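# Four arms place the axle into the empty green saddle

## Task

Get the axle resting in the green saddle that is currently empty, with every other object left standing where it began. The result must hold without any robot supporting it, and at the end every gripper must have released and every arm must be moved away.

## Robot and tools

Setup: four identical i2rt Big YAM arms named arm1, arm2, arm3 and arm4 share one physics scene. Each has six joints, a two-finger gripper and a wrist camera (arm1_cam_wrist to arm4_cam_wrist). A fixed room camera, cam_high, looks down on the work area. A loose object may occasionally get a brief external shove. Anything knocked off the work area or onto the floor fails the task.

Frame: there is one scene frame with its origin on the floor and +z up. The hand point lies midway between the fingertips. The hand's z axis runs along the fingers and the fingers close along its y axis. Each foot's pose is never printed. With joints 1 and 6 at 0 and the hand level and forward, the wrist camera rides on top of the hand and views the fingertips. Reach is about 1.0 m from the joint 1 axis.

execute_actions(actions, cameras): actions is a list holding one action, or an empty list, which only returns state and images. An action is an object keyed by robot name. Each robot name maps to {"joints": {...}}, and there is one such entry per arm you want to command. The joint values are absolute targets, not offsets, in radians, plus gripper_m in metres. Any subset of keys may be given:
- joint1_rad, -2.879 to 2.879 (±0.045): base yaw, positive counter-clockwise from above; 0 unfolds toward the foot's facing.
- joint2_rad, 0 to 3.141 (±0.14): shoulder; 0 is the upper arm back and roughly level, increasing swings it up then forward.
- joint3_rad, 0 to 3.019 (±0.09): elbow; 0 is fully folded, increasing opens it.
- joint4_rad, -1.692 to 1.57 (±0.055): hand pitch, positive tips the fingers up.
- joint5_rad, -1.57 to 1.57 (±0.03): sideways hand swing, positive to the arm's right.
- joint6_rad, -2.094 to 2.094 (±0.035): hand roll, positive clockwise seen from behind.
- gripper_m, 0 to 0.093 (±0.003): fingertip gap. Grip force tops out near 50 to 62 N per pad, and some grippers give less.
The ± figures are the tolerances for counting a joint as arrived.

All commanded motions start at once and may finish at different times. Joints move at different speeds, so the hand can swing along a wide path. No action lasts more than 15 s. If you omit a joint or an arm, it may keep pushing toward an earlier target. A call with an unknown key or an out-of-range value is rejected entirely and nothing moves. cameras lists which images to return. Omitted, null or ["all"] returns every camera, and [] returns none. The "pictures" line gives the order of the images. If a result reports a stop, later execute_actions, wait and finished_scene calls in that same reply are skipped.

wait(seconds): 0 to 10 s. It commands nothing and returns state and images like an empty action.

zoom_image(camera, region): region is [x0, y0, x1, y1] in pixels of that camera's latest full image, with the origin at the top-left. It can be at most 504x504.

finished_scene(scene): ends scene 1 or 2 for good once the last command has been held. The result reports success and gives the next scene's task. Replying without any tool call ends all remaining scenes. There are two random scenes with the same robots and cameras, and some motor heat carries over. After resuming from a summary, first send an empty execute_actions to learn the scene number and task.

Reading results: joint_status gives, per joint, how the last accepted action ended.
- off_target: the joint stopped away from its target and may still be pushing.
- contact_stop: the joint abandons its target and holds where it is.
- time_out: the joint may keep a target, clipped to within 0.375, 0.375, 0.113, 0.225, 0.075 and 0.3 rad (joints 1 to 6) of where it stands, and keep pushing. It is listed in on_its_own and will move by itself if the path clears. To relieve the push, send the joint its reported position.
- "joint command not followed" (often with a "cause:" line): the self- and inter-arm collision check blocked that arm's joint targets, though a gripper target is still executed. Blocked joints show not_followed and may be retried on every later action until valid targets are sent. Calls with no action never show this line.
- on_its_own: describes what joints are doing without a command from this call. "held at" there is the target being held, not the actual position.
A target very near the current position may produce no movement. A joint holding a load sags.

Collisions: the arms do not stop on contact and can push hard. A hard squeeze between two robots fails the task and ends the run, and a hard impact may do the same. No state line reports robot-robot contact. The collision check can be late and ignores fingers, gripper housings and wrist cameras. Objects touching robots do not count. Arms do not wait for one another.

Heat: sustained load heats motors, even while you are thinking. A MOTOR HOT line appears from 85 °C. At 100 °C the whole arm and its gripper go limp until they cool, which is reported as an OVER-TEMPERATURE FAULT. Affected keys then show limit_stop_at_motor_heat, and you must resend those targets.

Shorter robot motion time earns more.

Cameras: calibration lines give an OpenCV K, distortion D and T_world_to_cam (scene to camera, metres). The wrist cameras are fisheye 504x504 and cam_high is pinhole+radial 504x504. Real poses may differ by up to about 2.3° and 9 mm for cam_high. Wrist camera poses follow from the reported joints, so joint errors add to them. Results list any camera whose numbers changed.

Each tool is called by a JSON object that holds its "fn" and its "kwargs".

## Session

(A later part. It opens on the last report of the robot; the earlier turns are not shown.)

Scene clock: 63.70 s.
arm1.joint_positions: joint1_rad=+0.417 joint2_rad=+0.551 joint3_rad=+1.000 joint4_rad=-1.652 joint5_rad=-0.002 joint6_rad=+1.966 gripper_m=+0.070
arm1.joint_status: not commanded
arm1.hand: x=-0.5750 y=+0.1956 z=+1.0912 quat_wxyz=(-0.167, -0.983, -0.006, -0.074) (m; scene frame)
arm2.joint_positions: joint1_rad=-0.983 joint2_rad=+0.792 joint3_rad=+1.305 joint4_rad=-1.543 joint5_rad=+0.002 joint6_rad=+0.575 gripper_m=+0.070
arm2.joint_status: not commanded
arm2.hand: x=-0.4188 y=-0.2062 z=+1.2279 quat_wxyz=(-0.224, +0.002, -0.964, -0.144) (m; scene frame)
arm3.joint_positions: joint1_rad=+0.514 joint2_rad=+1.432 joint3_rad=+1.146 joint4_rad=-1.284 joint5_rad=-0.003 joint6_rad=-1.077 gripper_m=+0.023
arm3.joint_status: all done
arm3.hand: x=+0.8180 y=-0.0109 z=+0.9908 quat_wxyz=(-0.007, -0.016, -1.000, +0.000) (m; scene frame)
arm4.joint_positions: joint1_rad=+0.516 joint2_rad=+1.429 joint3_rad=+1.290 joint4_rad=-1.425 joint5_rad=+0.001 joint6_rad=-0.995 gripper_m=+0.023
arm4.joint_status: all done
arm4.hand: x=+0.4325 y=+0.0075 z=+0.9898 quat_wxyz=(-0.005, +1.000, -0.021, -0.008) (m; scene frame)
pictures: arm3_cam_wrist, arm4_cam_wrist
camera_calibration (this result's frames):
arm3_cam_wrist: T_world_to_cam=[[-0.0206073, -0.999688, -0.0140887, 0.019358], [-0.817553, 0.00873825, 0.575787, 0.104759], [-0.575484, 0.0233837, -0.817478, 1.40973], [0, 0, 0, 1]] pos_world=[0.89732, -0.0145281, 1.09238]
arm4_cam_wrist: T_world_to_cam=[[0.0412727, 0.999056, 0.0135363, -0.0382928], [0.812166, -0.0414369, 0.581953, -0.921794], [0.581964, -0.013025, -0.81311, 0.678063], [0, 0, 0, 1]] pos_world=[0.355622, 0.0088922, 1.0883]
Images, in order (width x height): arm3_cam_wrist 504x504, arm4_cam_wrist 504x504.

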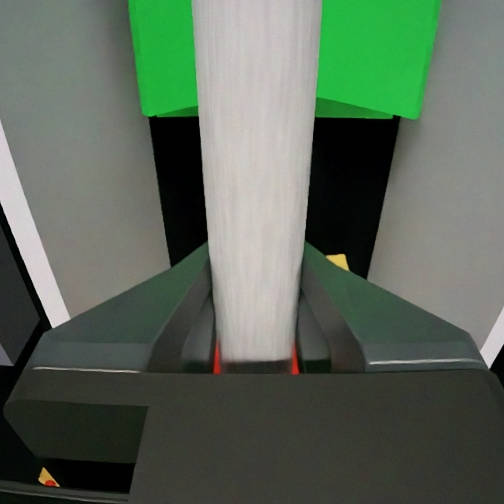

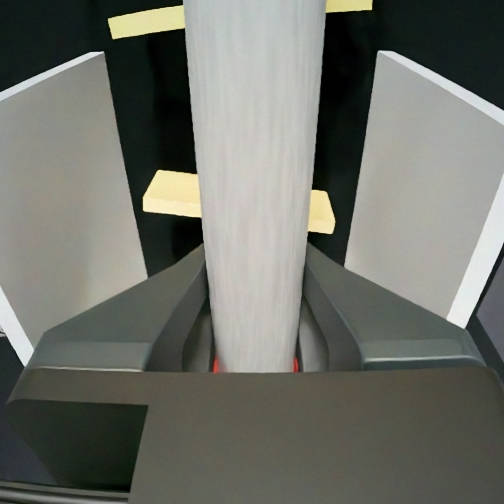

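{"fn": "execute_actions", "kwargs": {"actions": [{"arm4":{"joints":{"joint1_rad":0.17,"joint2_rad":1.21,"joint3_rad":1.14,"joint4_rad":-1.441,"joint6_rad":-1.336}},"arm3":{"joints":{"joint1_rad":0.77,"joint2_rad":1.67,"joint3_rad":1.53,"joint4_rad":-1.315,"joint6_rad":-0.799}}}], "cameras": ["arm3_cam_wrist","arm4_cam_wrist"]}}

Scene clock: 65.27 s.
arm1.joint_positions: joint1_rad=+0.417 joint2_rad=+0.551 joint3_rad=+1.000 joint4_rad=-1.652 joint5_rad=-0.002 joint6_rad=+1.966 gripper_m=+0.070
arm1.joint_status: not commanded
arm1.hand: x=-0.5750 y=+0.1956 z=+1.0912 quat_wxyz=(-0.167, -0.983, -0.006, -0.074) (m; scene frame)
arm2.joint_positions: joint1_rad=-0.983 joint2_rad=+0.792 joint3_rad=+1.305 joint4_rad=-1.543 joint5_rad=+0.002 joint6_rad=+0.575 gripper_m=+0.070
arm2.joint_status: not commanded
arm2.hand: x=-0.4188 y=-0.2062 z=+1.2279 quat_wxyz=(-0.224, +0.002, -0.964, -0.144) (m; scene frame)
arm3.joint_positions: joint1_rad=+0.766 joint2_rad=+1.694 joint3_rad=+1.442 joint4_rad=-1.313 joint5_rad=+0.008 joint6_rad=-0.826 gripper_m=+0.023
arm3.joint_status: all done
arm3.hand: x=+0.9688 y=-0.0341 z=+0.9879 quat_wxyz=(-0.005, -0.015, -1.000, +0.004) (m; scene frame)
arm4.joint_positions: joint1_rad=+0.156 joint2_rad=+1.240 joint3_rad=+1.110 joint4_rad=-1.438 joint5_rad=+0.005 joint6_rad=-1.354 gripper_m=+0.023
arm4.joint_status: all done
arm4.hand: x=+0.5854 y=-0.0133 z=+0.9866 quat_wxyz=(-0.003, +1.000, -0.022, -0.005) (m; scene frame)
pictures: arm3_cam_wrist, arm4_cam_wrist
camera_calibration (this result's frames):
arm3_cam_wrist: T_world_to_cam=[[-0.0200414, -0.999789, -0.00444057, -0.0108628], [-0.81432, 0.0137464, 0.580253, 0.222469], [-0.58007, 0.0152451, -0.814424, 1.49582], [0, 0, 0, 1]] pos_world=[1.04862, -0.0367227, 1.0891]
arm4_cam_wrist: T_world_to_cam=[[0.0427065, 0.999039, 0.0098876, -0.0210033], [0.808161, -0.0403623, 0.587577, -1.04814], [0.587411, -0.0171026, -0.809108, 0.57896], [0, 0, 0, 1]] pos_world=[0.507875, -0.0114205, 1.08451]
Images, in order (width x height): arm3_cam_wrist 504x504, arm4_cam_wrist 504x504.

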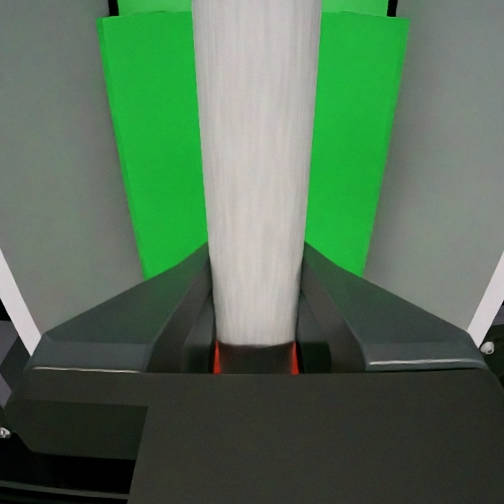

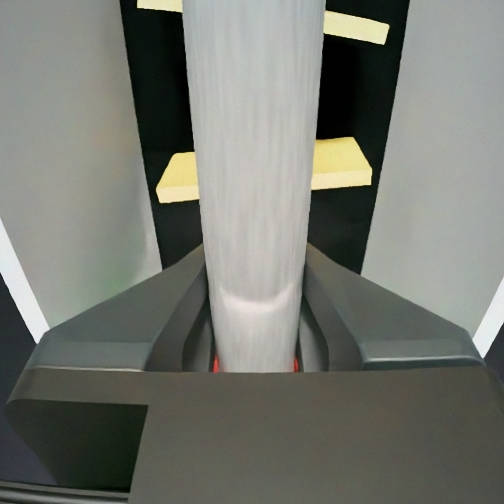

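{"fn": "execute_actions", "kwargs": {"actions": [{"arm4":{"joints":{"joint1_rad":-0.29,"joint2_rad":1.21,"joint3_rad":1.16,"joint4_rad":-1.441,"joint6_rad":-1.79}},"arm3":{"joints":{"joint1_rad":0.95,"joint2_rad":1.97,"joint3_rad":1.97,"joint4_rad":-1.455,"joint6_rad":-0.61}}}], "cameras": ["arm3_cam_wrist","arm4_cam_wrist"]}}

Scene clock: 67.97 s.
arm1.joint_positions: joint1_rad=+0.417 joint2_rad=+0.551 joint3_rad=+1.000 joint4_rad=-1.652 joint5_rad=-0.002 joint6_rad=+1.966 gripper_m=+0.070
arm1.joint_status: not commanded
arm1.hand: x=-0.5750 y=+0.1956 z=+1.0912 quat_wxyz=(-0.167, -0.983, -0.006, -0.074) (m; scene frame)
arm2.joint_positions: joint1_rad=-0.983 joint2_rad=+0.792 joint3_rad=+1.305 joint4_rad=-1.543 joint5_rad=+0.002 joint6_rad=+0.575 gripper_m=+0.070
arm2.joint_status: not commanded
arm2.hand: x=-0.4188 y=-0.2062 z=+1.2279 quat_wxyz=(-0.224, +0.002, -0.964, -0.144) (m; scene frame)
arm3.joint_positions: joint1_rad=+0.939 joint2_rad=+2.005 joint3_rad=+1.880 joint4_rad=-1.451 joint5_rad=+0.007 joint6_rad=-0.649 gripper_m=+0.023
arm3.joint_status: joint6_rad time_out (moved +0.177 of +0.216); the others done
arm3.on_its_own: joint6_rad reads -0.649 and still pushes toward -0.610 since a time_out
arm3.hand: x=+1.1181 y=-0.0431 z=+0.9853 quat_wxyz=(-0.002, -0.018, -1.000, +0.001) (m; scene frame)
arm4.joint_positions: joint1_rad=-0.289 joint2_rad=+1.245 joint3_rad=+1.110 joint4_rad=-1.434 joint5_rad=+0.013 joint6_rad=-1.797 gripper_m=+0.023
arm4.joint_status: all done
arm4.hand: x=+0.7381 y=-0.0204 z=+0.9831 quat_wxyz=(-0.001, +1.000, -0.023, +0.000) (m; scene frame)
pictures: arm3_cam_wrist, arm4_cam_wrist
camera_calibration (this result's frames):
arm3_cam_wrist: T_world_to_cam=[[-0.0241952, -0.999645, -0.0111228, -0.00563266], [-0.811121, 0.0131261, 0.58473, 0.337693], [-0.584377, 0.0231696, -0.811151, 1.58239], [0, 0, 0, 1]] pos_world=[1.19848, -0.0467265, 1.08603]
arm4_cam_wrist: T_world_to_cam=[[0.0449252, 0.998973, 0.00581719, -0.0179802], [0.802835, -0.0395687, 0.594887, -1.17301], [0.594506, -0.0220551, -0.803788, 0.475756], [0, 0, 0, 1]] pos_world=[0.659702, -0.0179599, 1.08032]
Images, in order (width x height): arm3_cam_wrist 504x504, arm4_cam_wrist 504x504.

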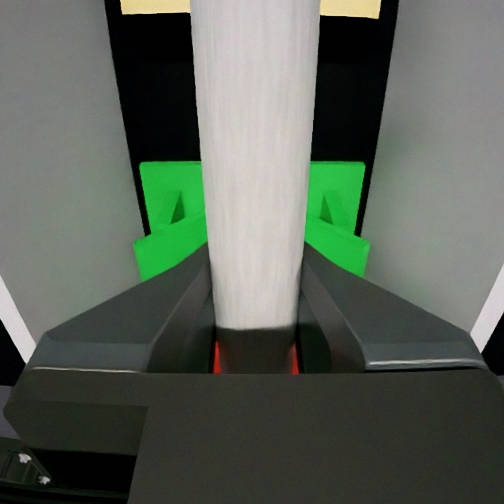

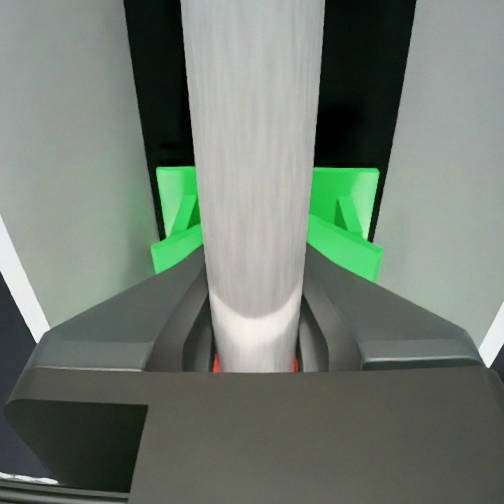

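{"fn": "execute_actions", "kwargs": {"actions": [{"arm4":{"joints":{"joint1_rad":-0.275,"joint2_rad":1.325,"joint3_rad":0.96,"joint4_rad":-1.155,"joint6_rad":-1.785}},"arm3":{"joints":{"joint1_rad":0.945,"joint2_rad":2.02,"joint3_rad":1.735,"joint4_rad":-1.22,"joint6_rad":-0.635}}}], "cameras": ["arm3_cam_wrist","arm4_cam_wrist"]}}

Scene clock: 69.50 s.
arm1.joint_positions: joint1_rad=+0.417 joint2_rad=+0.551 joint3_rad=+1.000 joint4_rad=-1.652 joint5_rad=-0.002 joint6_rad=+1.966 gripper_m=+0.070
arm1.joint_status: not commanded
arm1.hand: x=-0.5750 y=+0.1956 z=+1.0912 quat_wxyz=(-0.167, -0.983, -0.006, -0.074) (m; scene frame)
arm2.joint_positions: joint1_rad=-0.983 joint2_rad=+0.792 joint3_rad=+1.305 joint4_rad=-1.543 joint5_rad=+0.002 joint6_rad=+0.575 gripper_m=+0.070
arm2.joint_status: not commanded
arm2.hand: x=-0.4188 y=-0.2062 z=+1.2279 quat_wxyz=(-0.224, +0.002, -0.964, -0.144) (m; scene frame)
arm3.joint_positions: joint1_rad=+0.938 joint2_rad=+2.071 joint3_rad=+1.712 joint4_rad=-1.235 joint5_rad=+0.003 joint6_rad=-0.642 gripper_m=+0.023
arm3.joint_status: all done
arm3.hand: x=+1.1152 y=-0.0396 z=+0.8835 quat_wxyz=(+0.004, -0.021, -1.000, -0.006) (m; scene frame)
arm4.joint_positions: joint1_rad=-0.284 joint2_rad=+1.359 joint3_rad=+0.933 joint4_rad=-1.162 joint5_rad=-0.004 joint6_rad=-1.785 gripper_m=+0.023
arm4.joint_status: all done
arm4.hand: x=+0.7345 y=-0.0105 z=+0.8810 quat_wxyz=(+0.006, +1.000, -0.027, -0.011) (m; scene frame)
pictures: arm3_cam_wrist, arm4_cam_wrist
camera_calibration (this result's frames):
arm3_cam_wrist: T_world_to_cam=[[-0.0319137, -0.999176, -0.0250725, 0.0176805], [-0.804241, 0.0107769, 0.594205, 0.378682], [-0.593446, 0.0391276, -0.803922, 1.50243], [0, 0, 0, 1]] pos_world=[1.19672, -0.0452014, 0.983262]
arm4_cam_wrist: T_world_to_cam=[[0.0519994, 0.998612, -0.00834022, -0.0198692], [0.815086, -0.0376145, 0.578117, -1.10318], [0.577001, -0.0368597, -0.815911, 0.419463], [0, 0, 0, 1]] pos_world=[0.658187, -0.00619255, 0.979844]
Images, in order (width x height): arm3_cam_wrist 504x504, arm4_cam_wrist 504x504.

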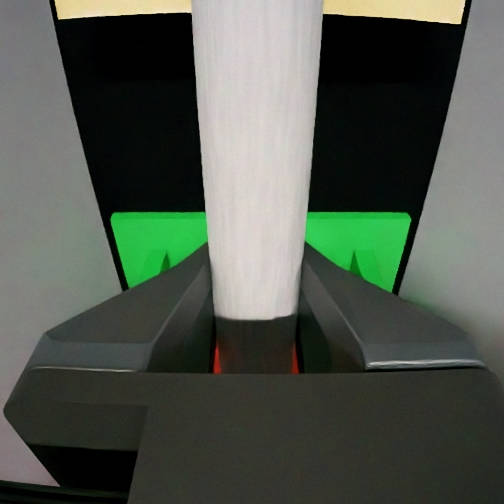

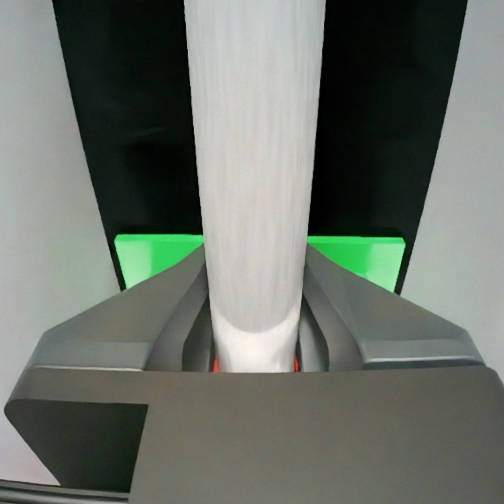

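{"fn": "execute_actions", "kwargs": {"actions": [{"arm4":{"joints":{"joint2_rad":1.365,"joint3_rad":0.915,"joint4_rad":-1.12}},"arm3":{"joints":{"joint2_rad":2.065,"joint3_rad":1.69,"joint4_rad":-1.19}}}], "cameras": []}}

{"fn": "execute_actions", "kwargs": {"actions": [{"arm4":{"joints":{"gripper_m":0.07}},"arm3":{"joints":{"gripper_m":0.07}}}], "cameras": ["arm3_cam_wrist","arm4_cam_wrist"]}}

{"fn": "execute_actions", "kwargs": {"actions": [{"arm4":{"joints":{"joint2_rad":1.25,"joint3_rad":1.18,"joint4_rad":-1.46}},"arm3":{"joints":{"joint2_rad":1.98,"joint3_rad":1.93,"joint4_rad":-1.48}}}], "cameras": ["arm3_cam_wrist","arm4_cam_wrist"]}}

Scene clock: 70.47 s.
arm1.joint_positions: joint1_rad=+0.417 joint2_rad=+0.551 joint3_rad=+1.000 joint4_rad=-1.652 joint5_rad=-0.002 joint6_rad=+1.966 gripper_m=+0.070
arm1.joint_status: not commanded
arm1.hand: x=-0.5750 y=+0.1956 z=+1.0912 quat_wxyz=(-0.167, -0.983, -0.006, -0.074) (m; scene frame)
arm2.joint_positions: joint1_rad=-0.983 joint2_rad=+0.792 joint3_rad=+1.305 joint4_rad=-1.543 joint5_rad=+0.002 joint6_rad=+0.575 gripper_m=+0.070
arm2.joint_status: not commanded
arm2.hand: x=-0.4188 y=-0.2062 z=+1.2279 quat_wxyz=(-0.224, +0.002, -0.964, -0.144) (m; scene frame)
arm3.joint_positions: joint1_rad=+0.937 joint2_rad=+2.074 joint3_rad=+1.689 joint4_rad=-1.198 joint5_rad=+0.006 joint6_rad=-0.648 gripper_m=+0.023
arm3.joint_status: all done
arm3.hand: x=+1.1146 y=-0.0404 z=+0.8734 quat_wxyz=(+0.001, -0.019, -1.000, -0.001) (m; scene frame)
arm4.joint_positions: joint1_rad=-0.282 joint2_rad=+1.379 joint3_rad=+0.900 joint4_rad=-1.124 joint5_rad=+0.004 joint6_rad=-1.789 gripper_m=+0.023
arm4.joint_status: all done
arm4.hand: x=+0.7335 y=-0.0151 z=+0.8629 quat_wxyz=(+0.014, +1.000, -0.023, -0.009) (m; scene frame)
pictures: none
No camera images: the call's "cameras" was empty. Leave "cameras" out to get every camera's image.

Scene clock: 71.20 s.
arm1.joint_positions: joint1_rad=+0.417 joint2_rad=+0.551 joint3_rad=+1.000 joint4_rad=-1.652 joint5_rad=-0.002 joint6_rad=+1.966 gripper_m=+0.070
arm1.joint_status: not commanded
arm1.hand: x=-0.5750 y=+0.1956 z=+1.0912 quat_wxyz=(-0.167, -0.983, -0.006, -0.074) (m; scene frame)
arm2.joint_positions: joint1_rad=-0.983 joint2_rad=+0.792 joint3_rad=+1.305 joint4_rad=-1.543 joint5_rad=+0.002 joint6_rad=+0.575 gripper_m=+0.070
arm2.joint_status: not commanded
arm2.hand: x=-0.4188 y=-0.2062 z=+1.2279 quat_wxyz=(-0.224, +0.002, -0.964, -0.144) (m; scene frame)
arm3.joint_positions: joint1_rad=+0.938 joint2_rad=+2.073 joint3_rad=+1.689 joint4_rad=-1.198 joint5_rad=+0.004 joint6_rad=-0.647 gripper_m=+0.070
arm3.joint_status: all done
arm3.hand: x=+1.1151 y=-0.0399 z=+0.8737 quat_wxyz=(+0.000, -0.019, -1.000, -0.002) (m; scene frame)
arm4.joint_positions: joint1_rad=-0.282 joint2_rad=+1.376 joint3_rad=+0.900 joint4_rad=-1.124 joint5_rad=+0.003 joint6_rad=-1.789 gripper_m=+0.070
arm4.joint_status: all done
arm4.hand: x=+0.7335 y=-0.0150 z=+0.8640 quat_wxyz=(+0.012, +1.000, -0.023, -0.009) (m; scene frame)
pictures: arm3_cam_wrist, arm4_cam_wrist
camera_calibration (this result's frames):
arm3_cam_wrist: T_world_to_cam=[[-0.0264774, -0.999505, -0.0169864, 0.00395646], [-0.809311, 0.0114585, 0.587269, 0.396146], [-0.586783, 0.0292966, -0.809214, 1.49124], [0, 0, 0, 1]] pos_world=[1.19574, -0.0442729, 0.974152]
arm4_cam_wrist: T_world_to_cam=[[0.0448682, 0.998765, -0.0213277, 0.000995281], [0.813101, -0.0241074, 0.581623, -1.09409], [0.580391, -0.0434379, -0.813179, 0.40111], [0, 0, 0, 1]] pos_world=[0.656756, -0.00994622, 0.962541]
Images, in order (width x height): arm3_cam_wrist 504x504, arm4_cam_wrist 504x504.

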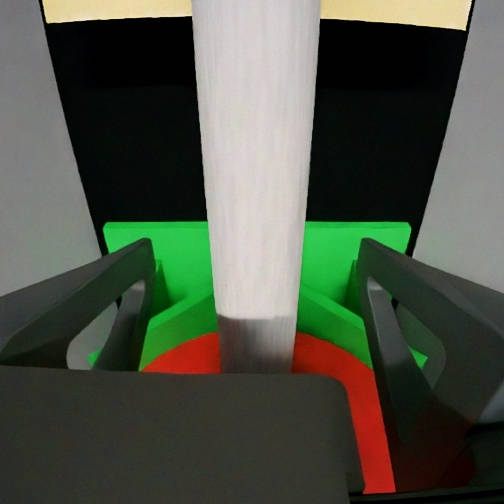

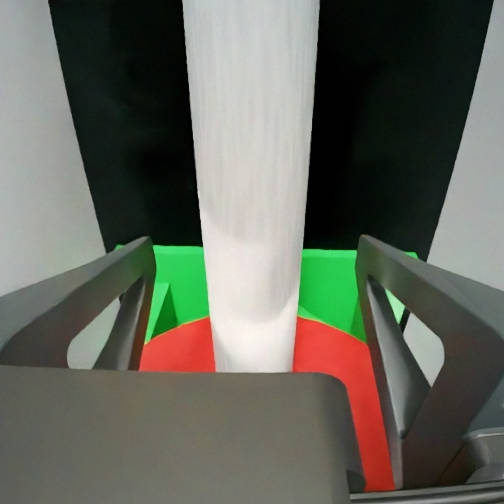

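Scene clock: 72.53 s.
arm1.joint_positions: joint1_rad=+0.417 joint2_rad=+0.551 joint3_rad=+1.000 joint4_rad=-1.652 joint5_rad=-0.002 joint6_rad=+1.966 gripper_m=+0.070
arm1.joint_status: not commanded
arm1.hand: x=-0.5750 y=+0.1956 z=+1.0912 quat_wxyz=(-0.167, -0.983, -0.006, -0.074) (m; scene frame)
arm2.joint_positions: joint1_rad=-0.983 joint2_rad=+0.792 joint3_rad=+1.305 joint4_rad=-1.543 joint5_rad=+0.002 joint6_rad=+0.575 gripper_m=+0.070
arm2.joint_status: not commanded
arm2.hand: x=-0.4188 y=-0.2062 z=+1.2279 quat_wxyz=(-0.224, +0.002, -0.964, -0.144) (m; scene frame)
arm3.joint_positions: joint1_rad=+0.938 joint2_rad=+1.972 joint3_rad=+1.887 joint4_rad=-1.468 joint5_rad=+0.004 joint6_rad=-0.647 gripper_m=+0.070
arm3.joint_status: all done
arm3.hand: x=+1.1152 y=-0.0413 z=+1.0074 quat_wxyz=(-0.012, -0.019, -1.000, +0.007) (m; scene frame)
arm4.joint_positions: joint1_rad=-0.282 joint2_rad=+1.239 joint3_rad=+1.154 joint4_rad=-1.449 joint5_rad=+0.003 joint6_rad=-1.789 gripper_m=+0.070
arm4.joint_status: all done
arm4.hand: x=+0.7365 y=-0.0111 z=+1.0022 quat_wxyz=(-0.020, +1.000, -0.024, -0.001) (m; scene frame)
pictures: arm3_cam_wrist, arm4_cam_wrist
camera_calibration (this result's frames):
arm3_cam_wrist: T_world_to_cam=[[-0.0265113, -0.999648, 0.000749433, -0.0129786], [-0.822286, 0.0222338, 0.568639, 0.351379], [-0.568456, 0.0144591, -0.822587, 1.592], [0, 0, 0, 1]] pos_world=[1.19357, -0.0438053, 1.10976]
arm4_cam_wrist: T_world_to_cam=[[0.0456313, 0.998042, 0.0427687, -0.0648719], [0.803177, -0.0621118, 0.592493, -1.18083], [0.59399, 0.00731463, -0.804439, 0.493641], [0, 0, 0, 1]] pos_world=[0.658159, -0.0122094, 1.09951]
Images, in order (width x height): arm3_cam_wrist 504x504, arm4_cam_wrist 504x504.

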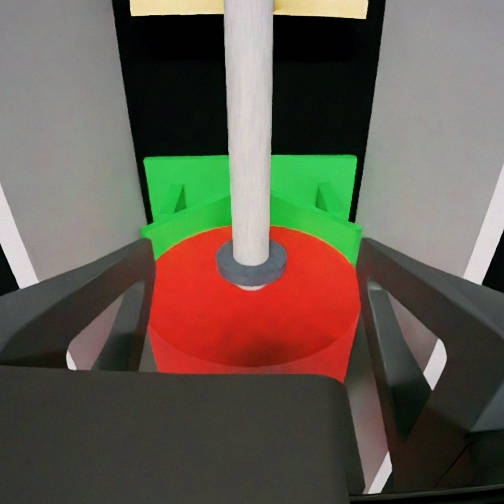

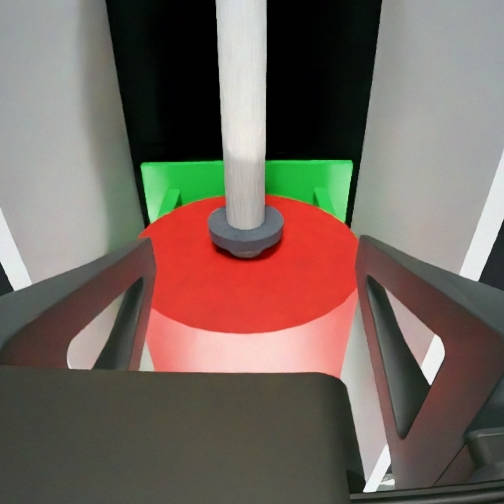

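{"fn": "execute_actions", "kwargs": {"actions": [{"arm4":{"joints":{"joint1_rad":-0.27,"joint2_rad":1.36,"joint3_rad":0.91,"joint4_rad":-1.12}},"arm3":{"joints":{"joint2_rad":2.065,"joint3_rad":1.69,"joint4_rad":-1.19}}}], "cameras": ["arm3_cam_wrist","arm4_cam_wrist"]}}

Scene clock: 73.90 s.
arm1.joint_positions: joint1_rad=+0.417 joint2_rad=+0.551 joint3_rad=+1.000 joint4_rad=-1.652 joint5_rad=-0.002 joint6_rad=+1.966 gripper_m=+0.070
arm1.joint_status: not commanded
arm1.hand: x=-0.5750 y=+0.1956 z=+1.0912 quat_wxyz=(-0.167, -0.983, -0.006, -0.074) (m; scene frame)
arm2.joint_positions: joint1_rad=-0.983 joint2_rad=+0.792 joint3_rad=+1.305 joint4_rad=-1.543 joint5_rad=+0.002 joint6_rad=+0.575 gripper_m=+0.070
arm2.joint_status: not commanded
arm2.hand: x=-0.4188 y=-0.2062 z=+1.2279 quat_wxyz=(-0.224, +0.002, -0.964, -0.144) (m; scene frame)
arm3.joint_positions: joint1_rad=+0.938 joint2_rad=+2.077 joint3_rad=+1.686 joint4_rad=-1.203 joint5_rad=+0.004 joint6_rad=-0.647 gripper_m=+0.070
arm3.joint_status: all done
arm3.hand: x=+1.1130 y=-0.0382 z=+0.8703 quat_wxyz=(+0.005, -0.019, -1.000, -0.006) (m; scene frame)
arm4.joint_positions: joint1_rad=-0.278 joint2_rad=+1.372 joint3_rad=+0.904 joint4_rad=-1.132 joint5_rad=+0.003 joint6_rad=-1.789 gripper_m=+0.070
arm4.joint_status: all done
arm4.hand: x=+0.7317 y=-0.0152 z=+0.8665 quat_wxyz=(+0.013, +1.000, -0.021, -0.009) (m; scene frame)
pictures: arm3_cam_wrist, arm4_cam_wrist
camera_calibration (this result's frames):
arm3_cam_wrist: T_world_to_cam=[[-0.0265823, -0.999348, -0.0244522, 0.012195], [-0.803723, 0.00682102, 0.594965, 0.383354], [-0.59441, 0.0354683, -0.80338, 1.49085], [0, 0, 0, 1]] pos_world=[1.19461, -0.0433056, 0.969931]
arm4_cam_wrist: T_world_to_cam=[[0.0402794, 0.998942, -0.0222133, 0.00542834], [0.813793, -0.0198984, 0.580815, -1.09381], [0.579758, -0.0414719, -0.813733, 0.405123], [0, 0, 0, 1]] pos_world=[0.655041, -0.0103864, 0.965082]
Images, in order (width x height): arm3_cam_wrist 504x504, arm4_cam_wrist 504x504.

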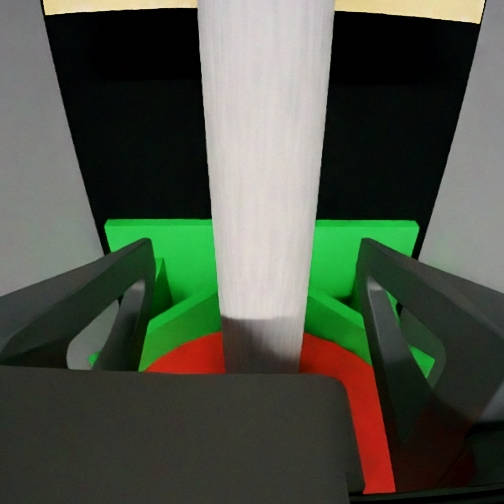

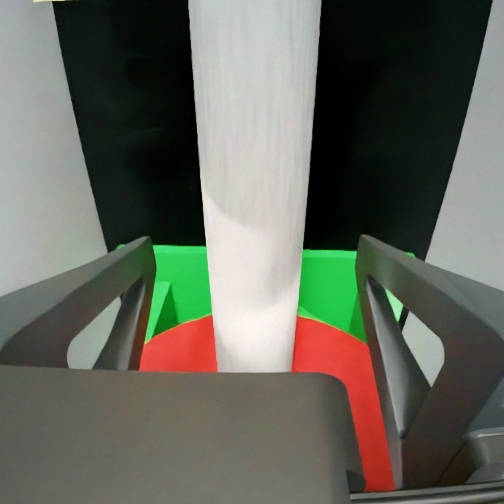

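{"fn": "execute_actions", "kwargs": {"actions": [{"arm4":{"joints":{"gripper_m":0}},"arm3":{"joints":{"gripper_m":0}}}], "cameras": []}}

{"fn": "execute_actions", "kwargs": {"actions": [{"arm4":{"joints":{"joint2_rad":1.29,"joint3_rad":1.015,"joint4_rad":-1.186}},"arm3":{"joints":{"joint2_rad":1.995,"joint3_rad":1.785,"joint4_rad":-1.24}}}], "cameras": []}}

{"fn": "execute_actions", "kwargs": {"actions": [{"arm4":{"joints":{"joint1_rad":-0.334,"joint2_rad":1.31,"joint3_rad":1.025,"joint6_rad":-1.83}},"arm3":{"joints":{"joint1_rad":0.965,"joint2_rad":2.04,"joint3_rad":1.845,"joint4_rad":-1.264,"joint6_rad":-0.625}}}], "cameras": ["arm3_cam_wrist","arm4_cam_wrist"]}}

Scene clock: 75.17 s.
arm1.joint_positions: joint1_rad=+0.417 joint2_rad=+0.551 joint3_rad=+1.000 joint4_rad=-1.652 joint5_rad=-0.002 joint6_rad=+1.966 gripper_m=+0.070
arm1.joint_status: not commanded
arm1.hand: x=-0.5750 y=+0.1956 z=+1.0912 quat_wxyz=(-0.167, -0.983, -0.006, -0.074) (m; scene frame)
arm2.joint_positions: joint1_rad=-0.983 joint2_rad=+0.792 joint3_rad=+1.305 joint4_rad=-1.543 joint5_rad=+0.002 joint6_rad=+0.575 gripper_m=+0.070
arm2.joint_status: not commanded
arm2.hand: x=-0.4188 y=-0.2062 z=+1.2279 quat_wxyz=(-0.224, +0.002, -0.964, -0.144) (m; scene frame)
arm3.joint_positions: joint1_rad=+0.937 joint2_rad=+2.077 joint3_rad=+1.686 joint4_rad=-1.198 joint5_rad=+0.010 joint6_rad=-0.649 gripper_m=+0.023
arm3.joint_status: gripper_m off_target (ended at +0.023, target +0.000)
arm3.hand: x=+1.1131 y=-0.0401 z=+0.8702 quat_wxyz=(+0.004, -0.018, -1.000, -0.002) (m; scene frame)
arm4.joint_positions: joint1_rad=-0.278 joint2_rad=+1.371 joint3_rad=+0.904 joint4_rad=-1.131 joint5_rad=+0.003 joint6_rad=-1.787 gripper_m=+0.023
arm4.joint_status: gripper_m off_target (ended at +0.023, target +0.000)
arm4.hand: x=+0.7319 y=-0.0150 z=+0.8668 quat_wxyz=(+0.012, +1.000, -0.022, -0.009) (m; scene frame)
pictures: none
No camera images: the call's "cameras" was empty. Leave "cameras" out to get every camera's image.

Scene clock: 76.07 s.
arm1.joint_positions: joint1_rad=+0.417 joint2_rad=+0.551 joint3_rad=+1.000 joint4_rad=-1.652 joint5_rad=-0.002 joint6_rad=+1.966 gripper_m=+0.070
arm1.joint_status: not commanded
arm1.hand: x=-0.5750 y=+0.1956 z=+1.0912 quat_wxyz=(-0.167, -0.983, -0.006, -0.074) (m; scene frame)
arm2.joint_positions: joint1_rad=-0.983 joint2_rad=+0.792 joint3_rad=+1.305 joint4_rad=-1.543 joint5_rad=+0.002 joint6_rad=+0.575 gripper_m=+0.070
arm2.joint_status: not commanded
arm2.hand: x=-0.4188 y=-0.2062 z=+1.2279 quat_wxyz=(-0.224, +0.002, -0.964, -0.144) (m; scene frame)
arm3.joint_positions: joint1_rad=+0.937 joint2_rad=+2.058 joint3_rad=+1.701 joint4_rad=-1.237 joint5_rad=+0.008 joint6_rad=-0.655 gripper_m=+0.023
arm3.joint_status: all done
arm3.hand: x=+1.1113 y=-0.0384 z=+0.8870 quat_wxyz=(+0.006, -0.015, -1.000, -0.004) (m; scene frame)
arm4.joint_positions: joint1_rad=-0.274 joint2_rad=+1.336 joint3_rad=+0.927 joint4_rad=-1.174 joint5_rad=-0.002 joint6_rad=-1.790 gripper_m=+0.023
arm4.joint_status: all done
arm4.hand: x=+0.7300 y=-0.0147 z=+0.8862 quat_wxyz=(+0.004, +1.000, -0.019, -0.009) (m; scene frame)
pictures: none
No camera images: the call's "cameras" was empty. Leave "cameras" out to get every camera's image.

Scene clock: 76.87 s.
arm1.joint_positions: joint1_rad=+0.417 joint2_rad=+0.551 joint3_rad=+1.000 joint4_rad=-1.652 joint5_rad=-0.002 joint6_rad=+1.966 gripper_m=+0.070
arm1.joint_status: not commanded
arm1.hand: x=-0.5750 y=+0.1956 z=+1.0912 quat_wxyz=(-0.167, -0.983, -0.006, -0.074) (m; scene frame)
arm2.joint_positions: joint1_rad=-0.983 joint2_rad=+0.792 joint3_rad=+1.305 joint4_rad=-1.543 joint5_rad=+0.002 joint6_rad=+0.575 gripper_m=+0.070
arm2.joint_status: not commanded
arm2.hand: x=-0.4188 y=-0.2062 z=+1.2279 quat_wxyz=(-0.224, +0.002, -0.964, -0.144) (m; scene frame)
arm3.joint_positions: joint1_rad=+0.957 joint2_rad=+2.060 joint3_rad=+1.761 joint4_rad=-1.255 joint5_rad=+0.000 joint6_rad=-0.637 gripper_m=+0.023
arm3.joint_status: all done
arm3.hand: x=+1.1336 y=-0.0386 z=+0.9078 quat_wxyz=(-0.013, -0.014, -1.000, +0.005) (m; scene frame)
arm4.joint_positions: joint1_rad=-0.331 joint2_rad=+1.336 joint3_rad=+0.944 joint4_rad=-1.177 joint5_rad=+0.009 joint6_rad=-1.841 gripper_m=+0.023
arm4.joint_status: all done
arm4.hand: x=+0.7529 y=-0.0149 z=+0.8921 quat_wxyz=(-0.001, +1.000, -0.022, -0.002) (m; scene frame)
pictures: arm3_cam_wrist, arm4_cam_wrist
camera_calibration (this result's frames):
arm3_cam_wrist: T_world_to_cam=[[-0.0168542, -0.999853, -0.00305389, -0.0172732], [-0.823672, 0.0121528, 0.566937, 0.425867], [-0.566816, 0.0120707, -0.823756, 1.51956], [0, 0, 0, 1]] pos_world=[1.21179, -0.0407882, 1.01025]
arm4_cam_wrist: T_world_to_cam=[[0.0422746, 0.999084, 0.00665564, -0.0223348], [0.805065, -0.0380085, 0.591968, -1.12954], [0.591679, -0.019667, -0.805934, 0.398036], [0, 0, 0, 1]] pos_world=[0.674786, -0.0127896, 0.989589]
Images, in order (width x height): arm3_cam_wrist 504x504, arm4_cam_wrist 504x504.

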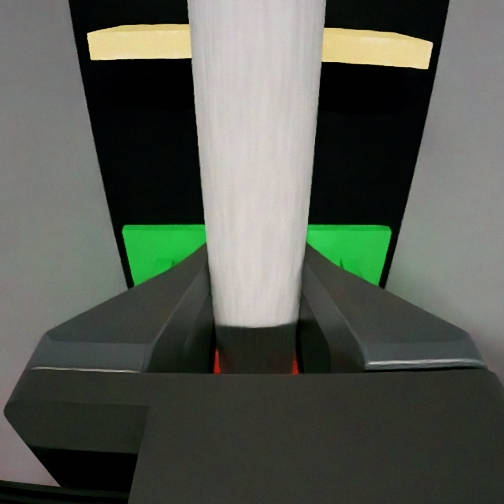

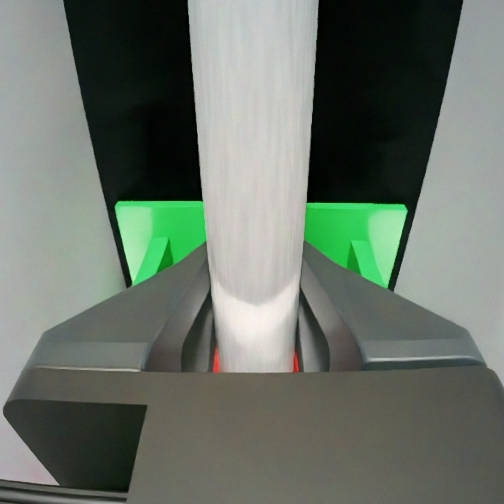

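{"fn": "execute_actions", "kwargs": {"actions": [{"arm4":{"joints":{"joint1_rad":-0.32,"joint2_rad":1.36,"joint3_rad":0.93,"joint4_rad":-1.115}},"arm3":{"joints":{"joint2_rad":2.08,"joint3_rad":1.75,"joint4_rad":-1.2}}}], "cameras": []}}

Scene clock: 77.93 s.
arm1.joint_positions: joint1_rad=+0.417 joint2_rad=+0.551 joint3_rad=+1.000 joint4_rad=-1.652 joint5_rad=-0.002 joint6_rad=+1.966 gripper_m=+0.070
arm1.joint_status: not commanded
arm1.hand: x=-0.5750 y=+0.1956 z=+1.0912 quat_wxyz=(-0.167, -0.983, -0.006, -0.074) (m; scene frame)
arm2.joint_positions: joint1_rad=-0.983 joint2_rad=+0.792 joint3_rad=+1.305 joint4_rad=-1.543 joint5_rad=+0.002 joint6_rad=+0.575 gripper_m=+0.070
arm2.joint_status: not commanded
arm2.hand: x=-0.4188 y=-0.2062 z=+1.2279 quat_wxyz=(-0.224, +0.002, -0.964, -0.144) (m; scene frame)
arm3.joint_positions: joint1_rad=+0.956 joint2_rad=+2.102 joint3_rad=+1.742 joint4_rad=-1.213 joint5_rad=+0.007 joint6_rad=-0.634 gripper_m=+0.023
arm3.joint_status: all done
arm3.hand: x=+1.1332 y=-0.0401 z=+0.8754 quat_wxyz=(-0.003, -0.016, -1.000, +0.002) (m; scene frame)
arm4.joint_positions: joint1_rad=-0.329 joint2_rad=+1.381 joint3_rad=+0.913 joint4_rad=-1.124 joint5_rad=+0.010 joint6_rad=-1.838 gripper_m=+0.023
arm4.joint_status: all done
arm4.hand: x=+0.7517 y=-0.0152 z=+0.8664 quat_wxyz=(+0.010, +1.000, -0.022, -0.005) (m; scene frame)
pictures: none
No camera images: the call's "cameras" was empty. Leave "cameras" out to get every camera's image.

{"fn": "execute_actions", "kwargs": {"actions": [{"arm4":{"joints":{"gripper_m":0.07}},"arm3":{"joints":{"gripper_m":0.07}}}], "cameras": []}}

{"fn": "execute_actions", "kwargs": {"actions": [{"arm4":{"joints":{"joint2_rad":1.25,"joint3_rad":1.18,"joint4_rad":-1.46}},"arm3":{"joints":{"joint2_rad":2.0,"joint3_rad":1.97,"joint4_rad":-1.49}}}], "cameras": ["arm3_cam_wrist","arm4_cam_wrist"]}}

Scene clock: 78.77 s.
arm1.joint_positions: joint1_rad=+0.417 joint2_rad=+0.551 joint3_rad=+1.000 joint4_rad=-1.652 joint5_rad=-0.002 joint6_rad=+1.966 gripper_m=+0.070
arm1.joint_status: not commanded
arm1.hand: x=-0.5750 y=+0.1956 z=+1.0912 quat_wxyz=(-0.167, -0.983, -0.006, -0.074) (m; scene frame)
arm2.joint_positions: joint1_rad=-0.983 joint2_rad=+0.792 joint3_rad=+1.305 joint4_rad=-1.543 joint5_rad=+0.002 joint6_rad=+0.575 gripper_m=+0.070
arm2.joint_status: not commanded
arm2.hand: x=-0.4188 y=-0.2062 z=+1.2279 quat_wxyz=(-0.224, +0.002, -0.964, -0.144) (m; scene frame)
arm3.joint_positions: joint1_rad=+0.957 joint2_rad=+2.101 joint3_rad=+1.742 joint4_rad=-1.213 joint5_rad=+0.004 joint6_rad=-0.634 gripper_m=+0.070
arm3.joint_status: all done
arm3.hand: x=+1.1340 y=-0.0393 z=+0.8764 quat_wxyz=(-0.005, -0.015, -1.000, +0.002) (m; scene frame)
arm4.joint_positions: joint1_rad=-0.327 joint2_rad=+1.370 joint3_rad=+0.913 joint4_rad=-1.123 joint5_rad=+0.003 joint6_rad=-1.838 gripper_m=+0.070
arm4.joint_status: all done
arm4.hand: x=+0.7503 y=-0.0141 z=+0.8699 quat_wxyz=(+0.003, +1.000, -0.021, -0.007) (m; scene frame)
pictures: none
No camera images: the call's "cameras" was empty. Leave "cameras" out to get every camera's image.

Scene clock: 80.00 s.
arm1.joint_positions: joint1_rad=+0.417 joint2_rad=+0.551 joint3_rad=+1.000 joint4_rad=-1.652 joint5_rad=-0.002 joint6_rad=+1.966 gripper_m=+0.070
arm1.joint_status: not commanded
arm1.hand: x=-0.5750 y=+0.1956 z=+1.0912 quat_wxyz=(-0.167, -0.983, -0.006, -0.074) (m; scene frame)
arm2.joint_positions: joint1_rad=-0.983 joint2_rad=+0.792 joint3_rad=+1.305 joint4_rad=-1.543 joint5_rad=+0.002 joint6_rad=+0.575 gripper_m=+0.070
arm2.joint_status: not commanded
arm2.hand: x=-0.4188 y=-0.2062 z=+1.2279 quat_wxyz=(-0.224, +0.002, -0.964, -0.144) (m; scene frame)
arm3.joint_positions: joint1_rad=+0.957 joint2_rad=+1.991 joint3_rad=+1.927 joint4_rad=-1.478 joint5_rad=+0.004 joint6_rad=-0.634 gripper_m=+0.070
arm3.joint_status: all done
arm3.hand: x=+1.1301 y=-0.0375 z=+1.0114 quat_wxyz=(-0.016, -0.016, -1.000, +0.010) (m; scene frame)
arm4.joint_positions: joint1_rad=-0.327 joint2_rad=+1.238 joint3_rad=+1.154 joint4_rad=-1.449 joint5_rad=+0.003 joint6_rad=-1.838 gripper_m=+0.070
arm4.joint_status: all done
arm4.hand: x=+0.7517 y=-0.0157 z=+1.0021 quat_wxyz=(-0.019, +1.000, -0.021, +0.000) (m; scene frame)
pictures: arm3_cam_wrist, arm4_cam_wrist
camera_calibration (this result's frames):
arm3_cam_wrist: T_world_to_cam=[[-0.0201348, -0.999772, 0.00709362, -0.0224178], [-0.827268, 0.0206442, 0.561428, 0.374174], [-0.561447, 0.00543594, -0.827495, 1.60044], [0, 0, 0, 1]] pos_world=[1.20765, -0.0388372, 1.11445]
arm4_cam_wrist: T_world_to_cam=[[0.0414016, 0.998234, 0.0426079, -0.0576469], [0.802325, -0.0586302, 0.594001, -1.19406], [0.59545, 0.0095928, -0.803335, 0.482406], [0, 0, 0, 1]] pos_world=[0.673165, -0.0170908, 1.09927]
Images, in order (width x height): arm3_cam_wrist 504x504, arm4_cam_wrist 504x504.

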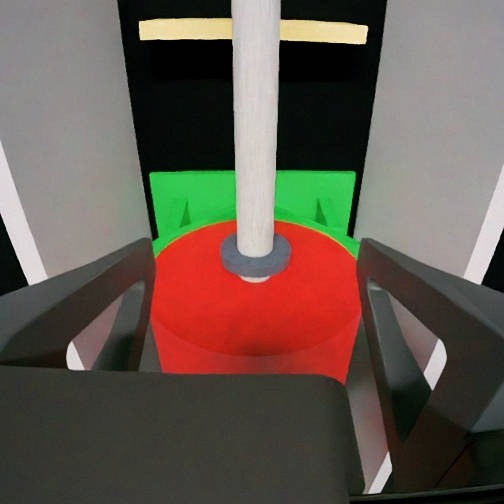

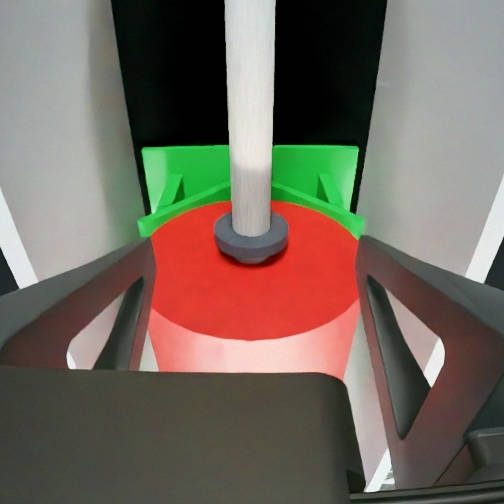

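Centred. Retreat.

{"fn": "execute_actions", "kwargs": {"actions": [{"arm4":{"joints":{"joint2_rad":0.6,"joint3_rad":1.1}},"arm3":{"joints":{"joint2_rad":0.9,"joint3_rad":1.4}}}]}}

Scene clock: 81.83 s.
arm1.joint_positions: joint1_rad=+0.417 joint2_rad=+0.551 joint3_rad=+1.000 joint4_rad=-1.652 joint5_rad=-0.002 joint6_rad=+1.966 gripper_m=+0.070
arm1.joint_status: not commanded
arm1.hand: x=-0.5750 y=+0.1956 z=+1.0912 quat_wxyz=(-0.167, -0.983, -0.006, -0.074) (m; scene frame)
arm2.joint_positions: joint1_rad=-0.983 joint2_rad=+0.792 joint3_rad=+1.305 joint4_rad=-1.543 joint5_rad=+0.002 joint6_rad=+0.575 gripper_m=+0.070
arm2.joint_status: not commanded
arm2.hand: x=-0.4188 y=-0.2062 z=+1.2279 quat_wxyz=(-0.224, +0.002, -0.964, -0.144) (m; scene frame)
arm3.joint_positions: joint1_rad=+0.957 joint2_rad=+0.892 joint3_rad=+1.409 joint4_rad=-1.481 joint5_rad=+0.004 joint6_rad=-0.634 gripper_m=+0.070
arm3.joint_status: all done
arm3.hand: x=+0.8772 y=+0.1583 z=+1.2848 quat_wxyz=(-0.242, -0.016, -0.953, +0.182) (m; scene frame)
arm4.joint_positions: joint1_rad=-0.327 joint2_rad=+0.593 joint3_rad=+1.093 joint4_rad=-1.451 joint5_rad=+0.003 joint6_rad=-1.838 gripper_m=+0.070
arm4.joint_status: all done
arm4.hand: x=+0.7145 y=-0.1387 z=+1.1505 quat_wxyz=(-0.293, +0.952, -0.023, +0.081) (m; scene frame)
pictures: arm1_cam_wrist, arm2_cam_wrist, arm3_cam_wrist, arm4_cam_wrist, cam_high
camera_calibration (this result's frames):
arm1_cam_wrist: T_world_to_cam=[[0.00765999, 0.946107, -0.323765, 0.170463], [0.703223, 0.225091, 0.674398, -0.372715], [0.710928, -0.232845, -0.663599, 1.3011], [0, 0, 0, 1]] pos_world=[-0.664193, 0.225572, 1.16996]
arm2_cam_wrist: T_world_to_cam=[[0.0646077, -0.956756, -0.283627, 0.179209], [-0.978549, -0.116457, 0.16994, -0.639616], [-0.195621, 0.266564, -0.943756, 1.25265], [0, 0, 0, 1]] pos_world=[-0.392429, -0.23694, 1.34172]
arm3_cam_wrist: T_world_to_cam=[[-0.104066, -0.936981, 0.333522, -0.189432], [-0.983329, 0.147209, 0.106743, 0.708461], [-0.149114, -0.316853, -0.93668, 1.51321], [0, 0, 0, 1]] pos_world=[0.902577, 0.19768, 1.40495]
arm4_cam_wrist: T_world_to_cam=[[-0.00623963, 0.824963, 0.565152, -0.530879], [0.691439, -0.404727, 0.598422, -1.23345], [0.722408, 0.394502, -0.567886, 0.316715], [0, 0, 0, 1]] pos_world=[0.620748, -0.186201, 1.21801]
Images, in order (width x height): arm1_cam_wrist 504x504, arm2_cam_wrist 504x504, arm3_cam_wrist 504x504, arm4_cam_wrist 504x504, cam_high 504x504.

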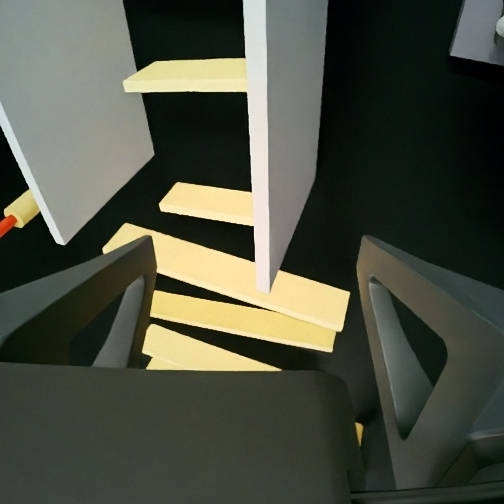

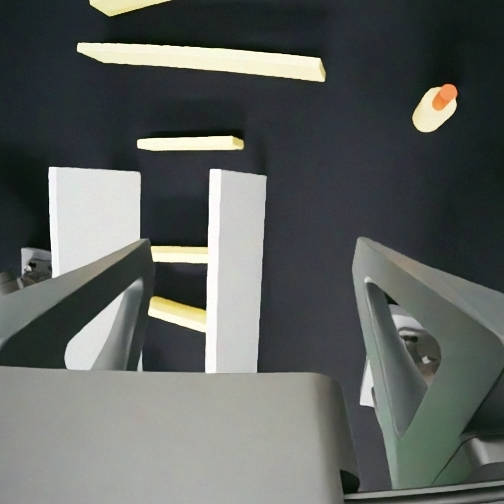

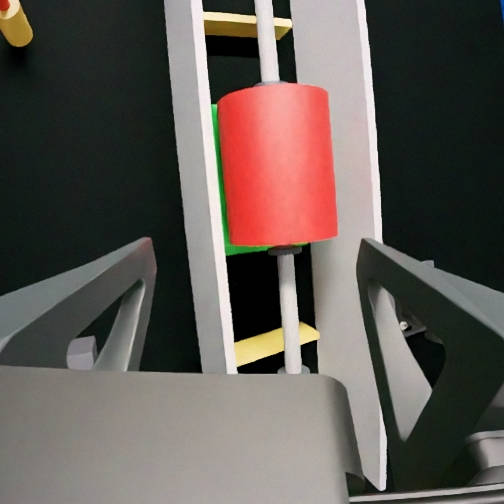

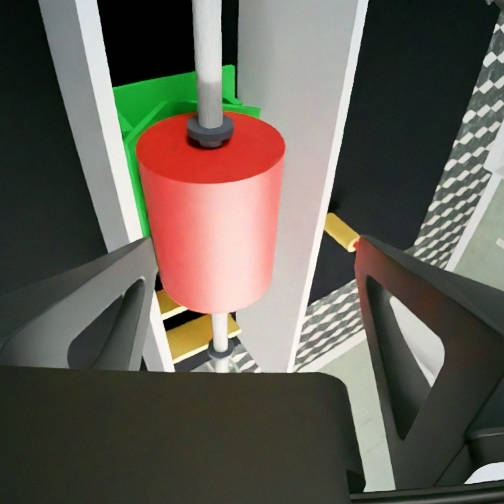

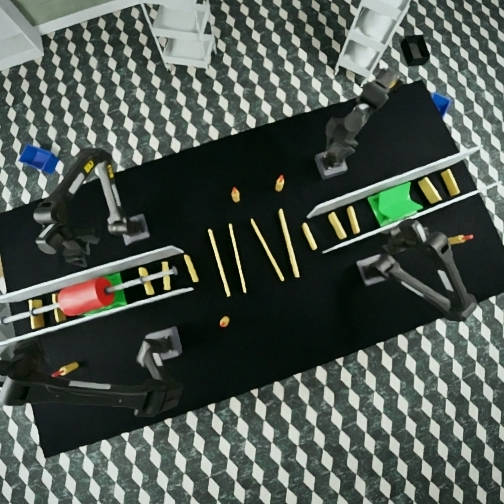

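{"fn": "finished_scene", "kwargs": {"scene": 2}}

The scene is finished: the task was done.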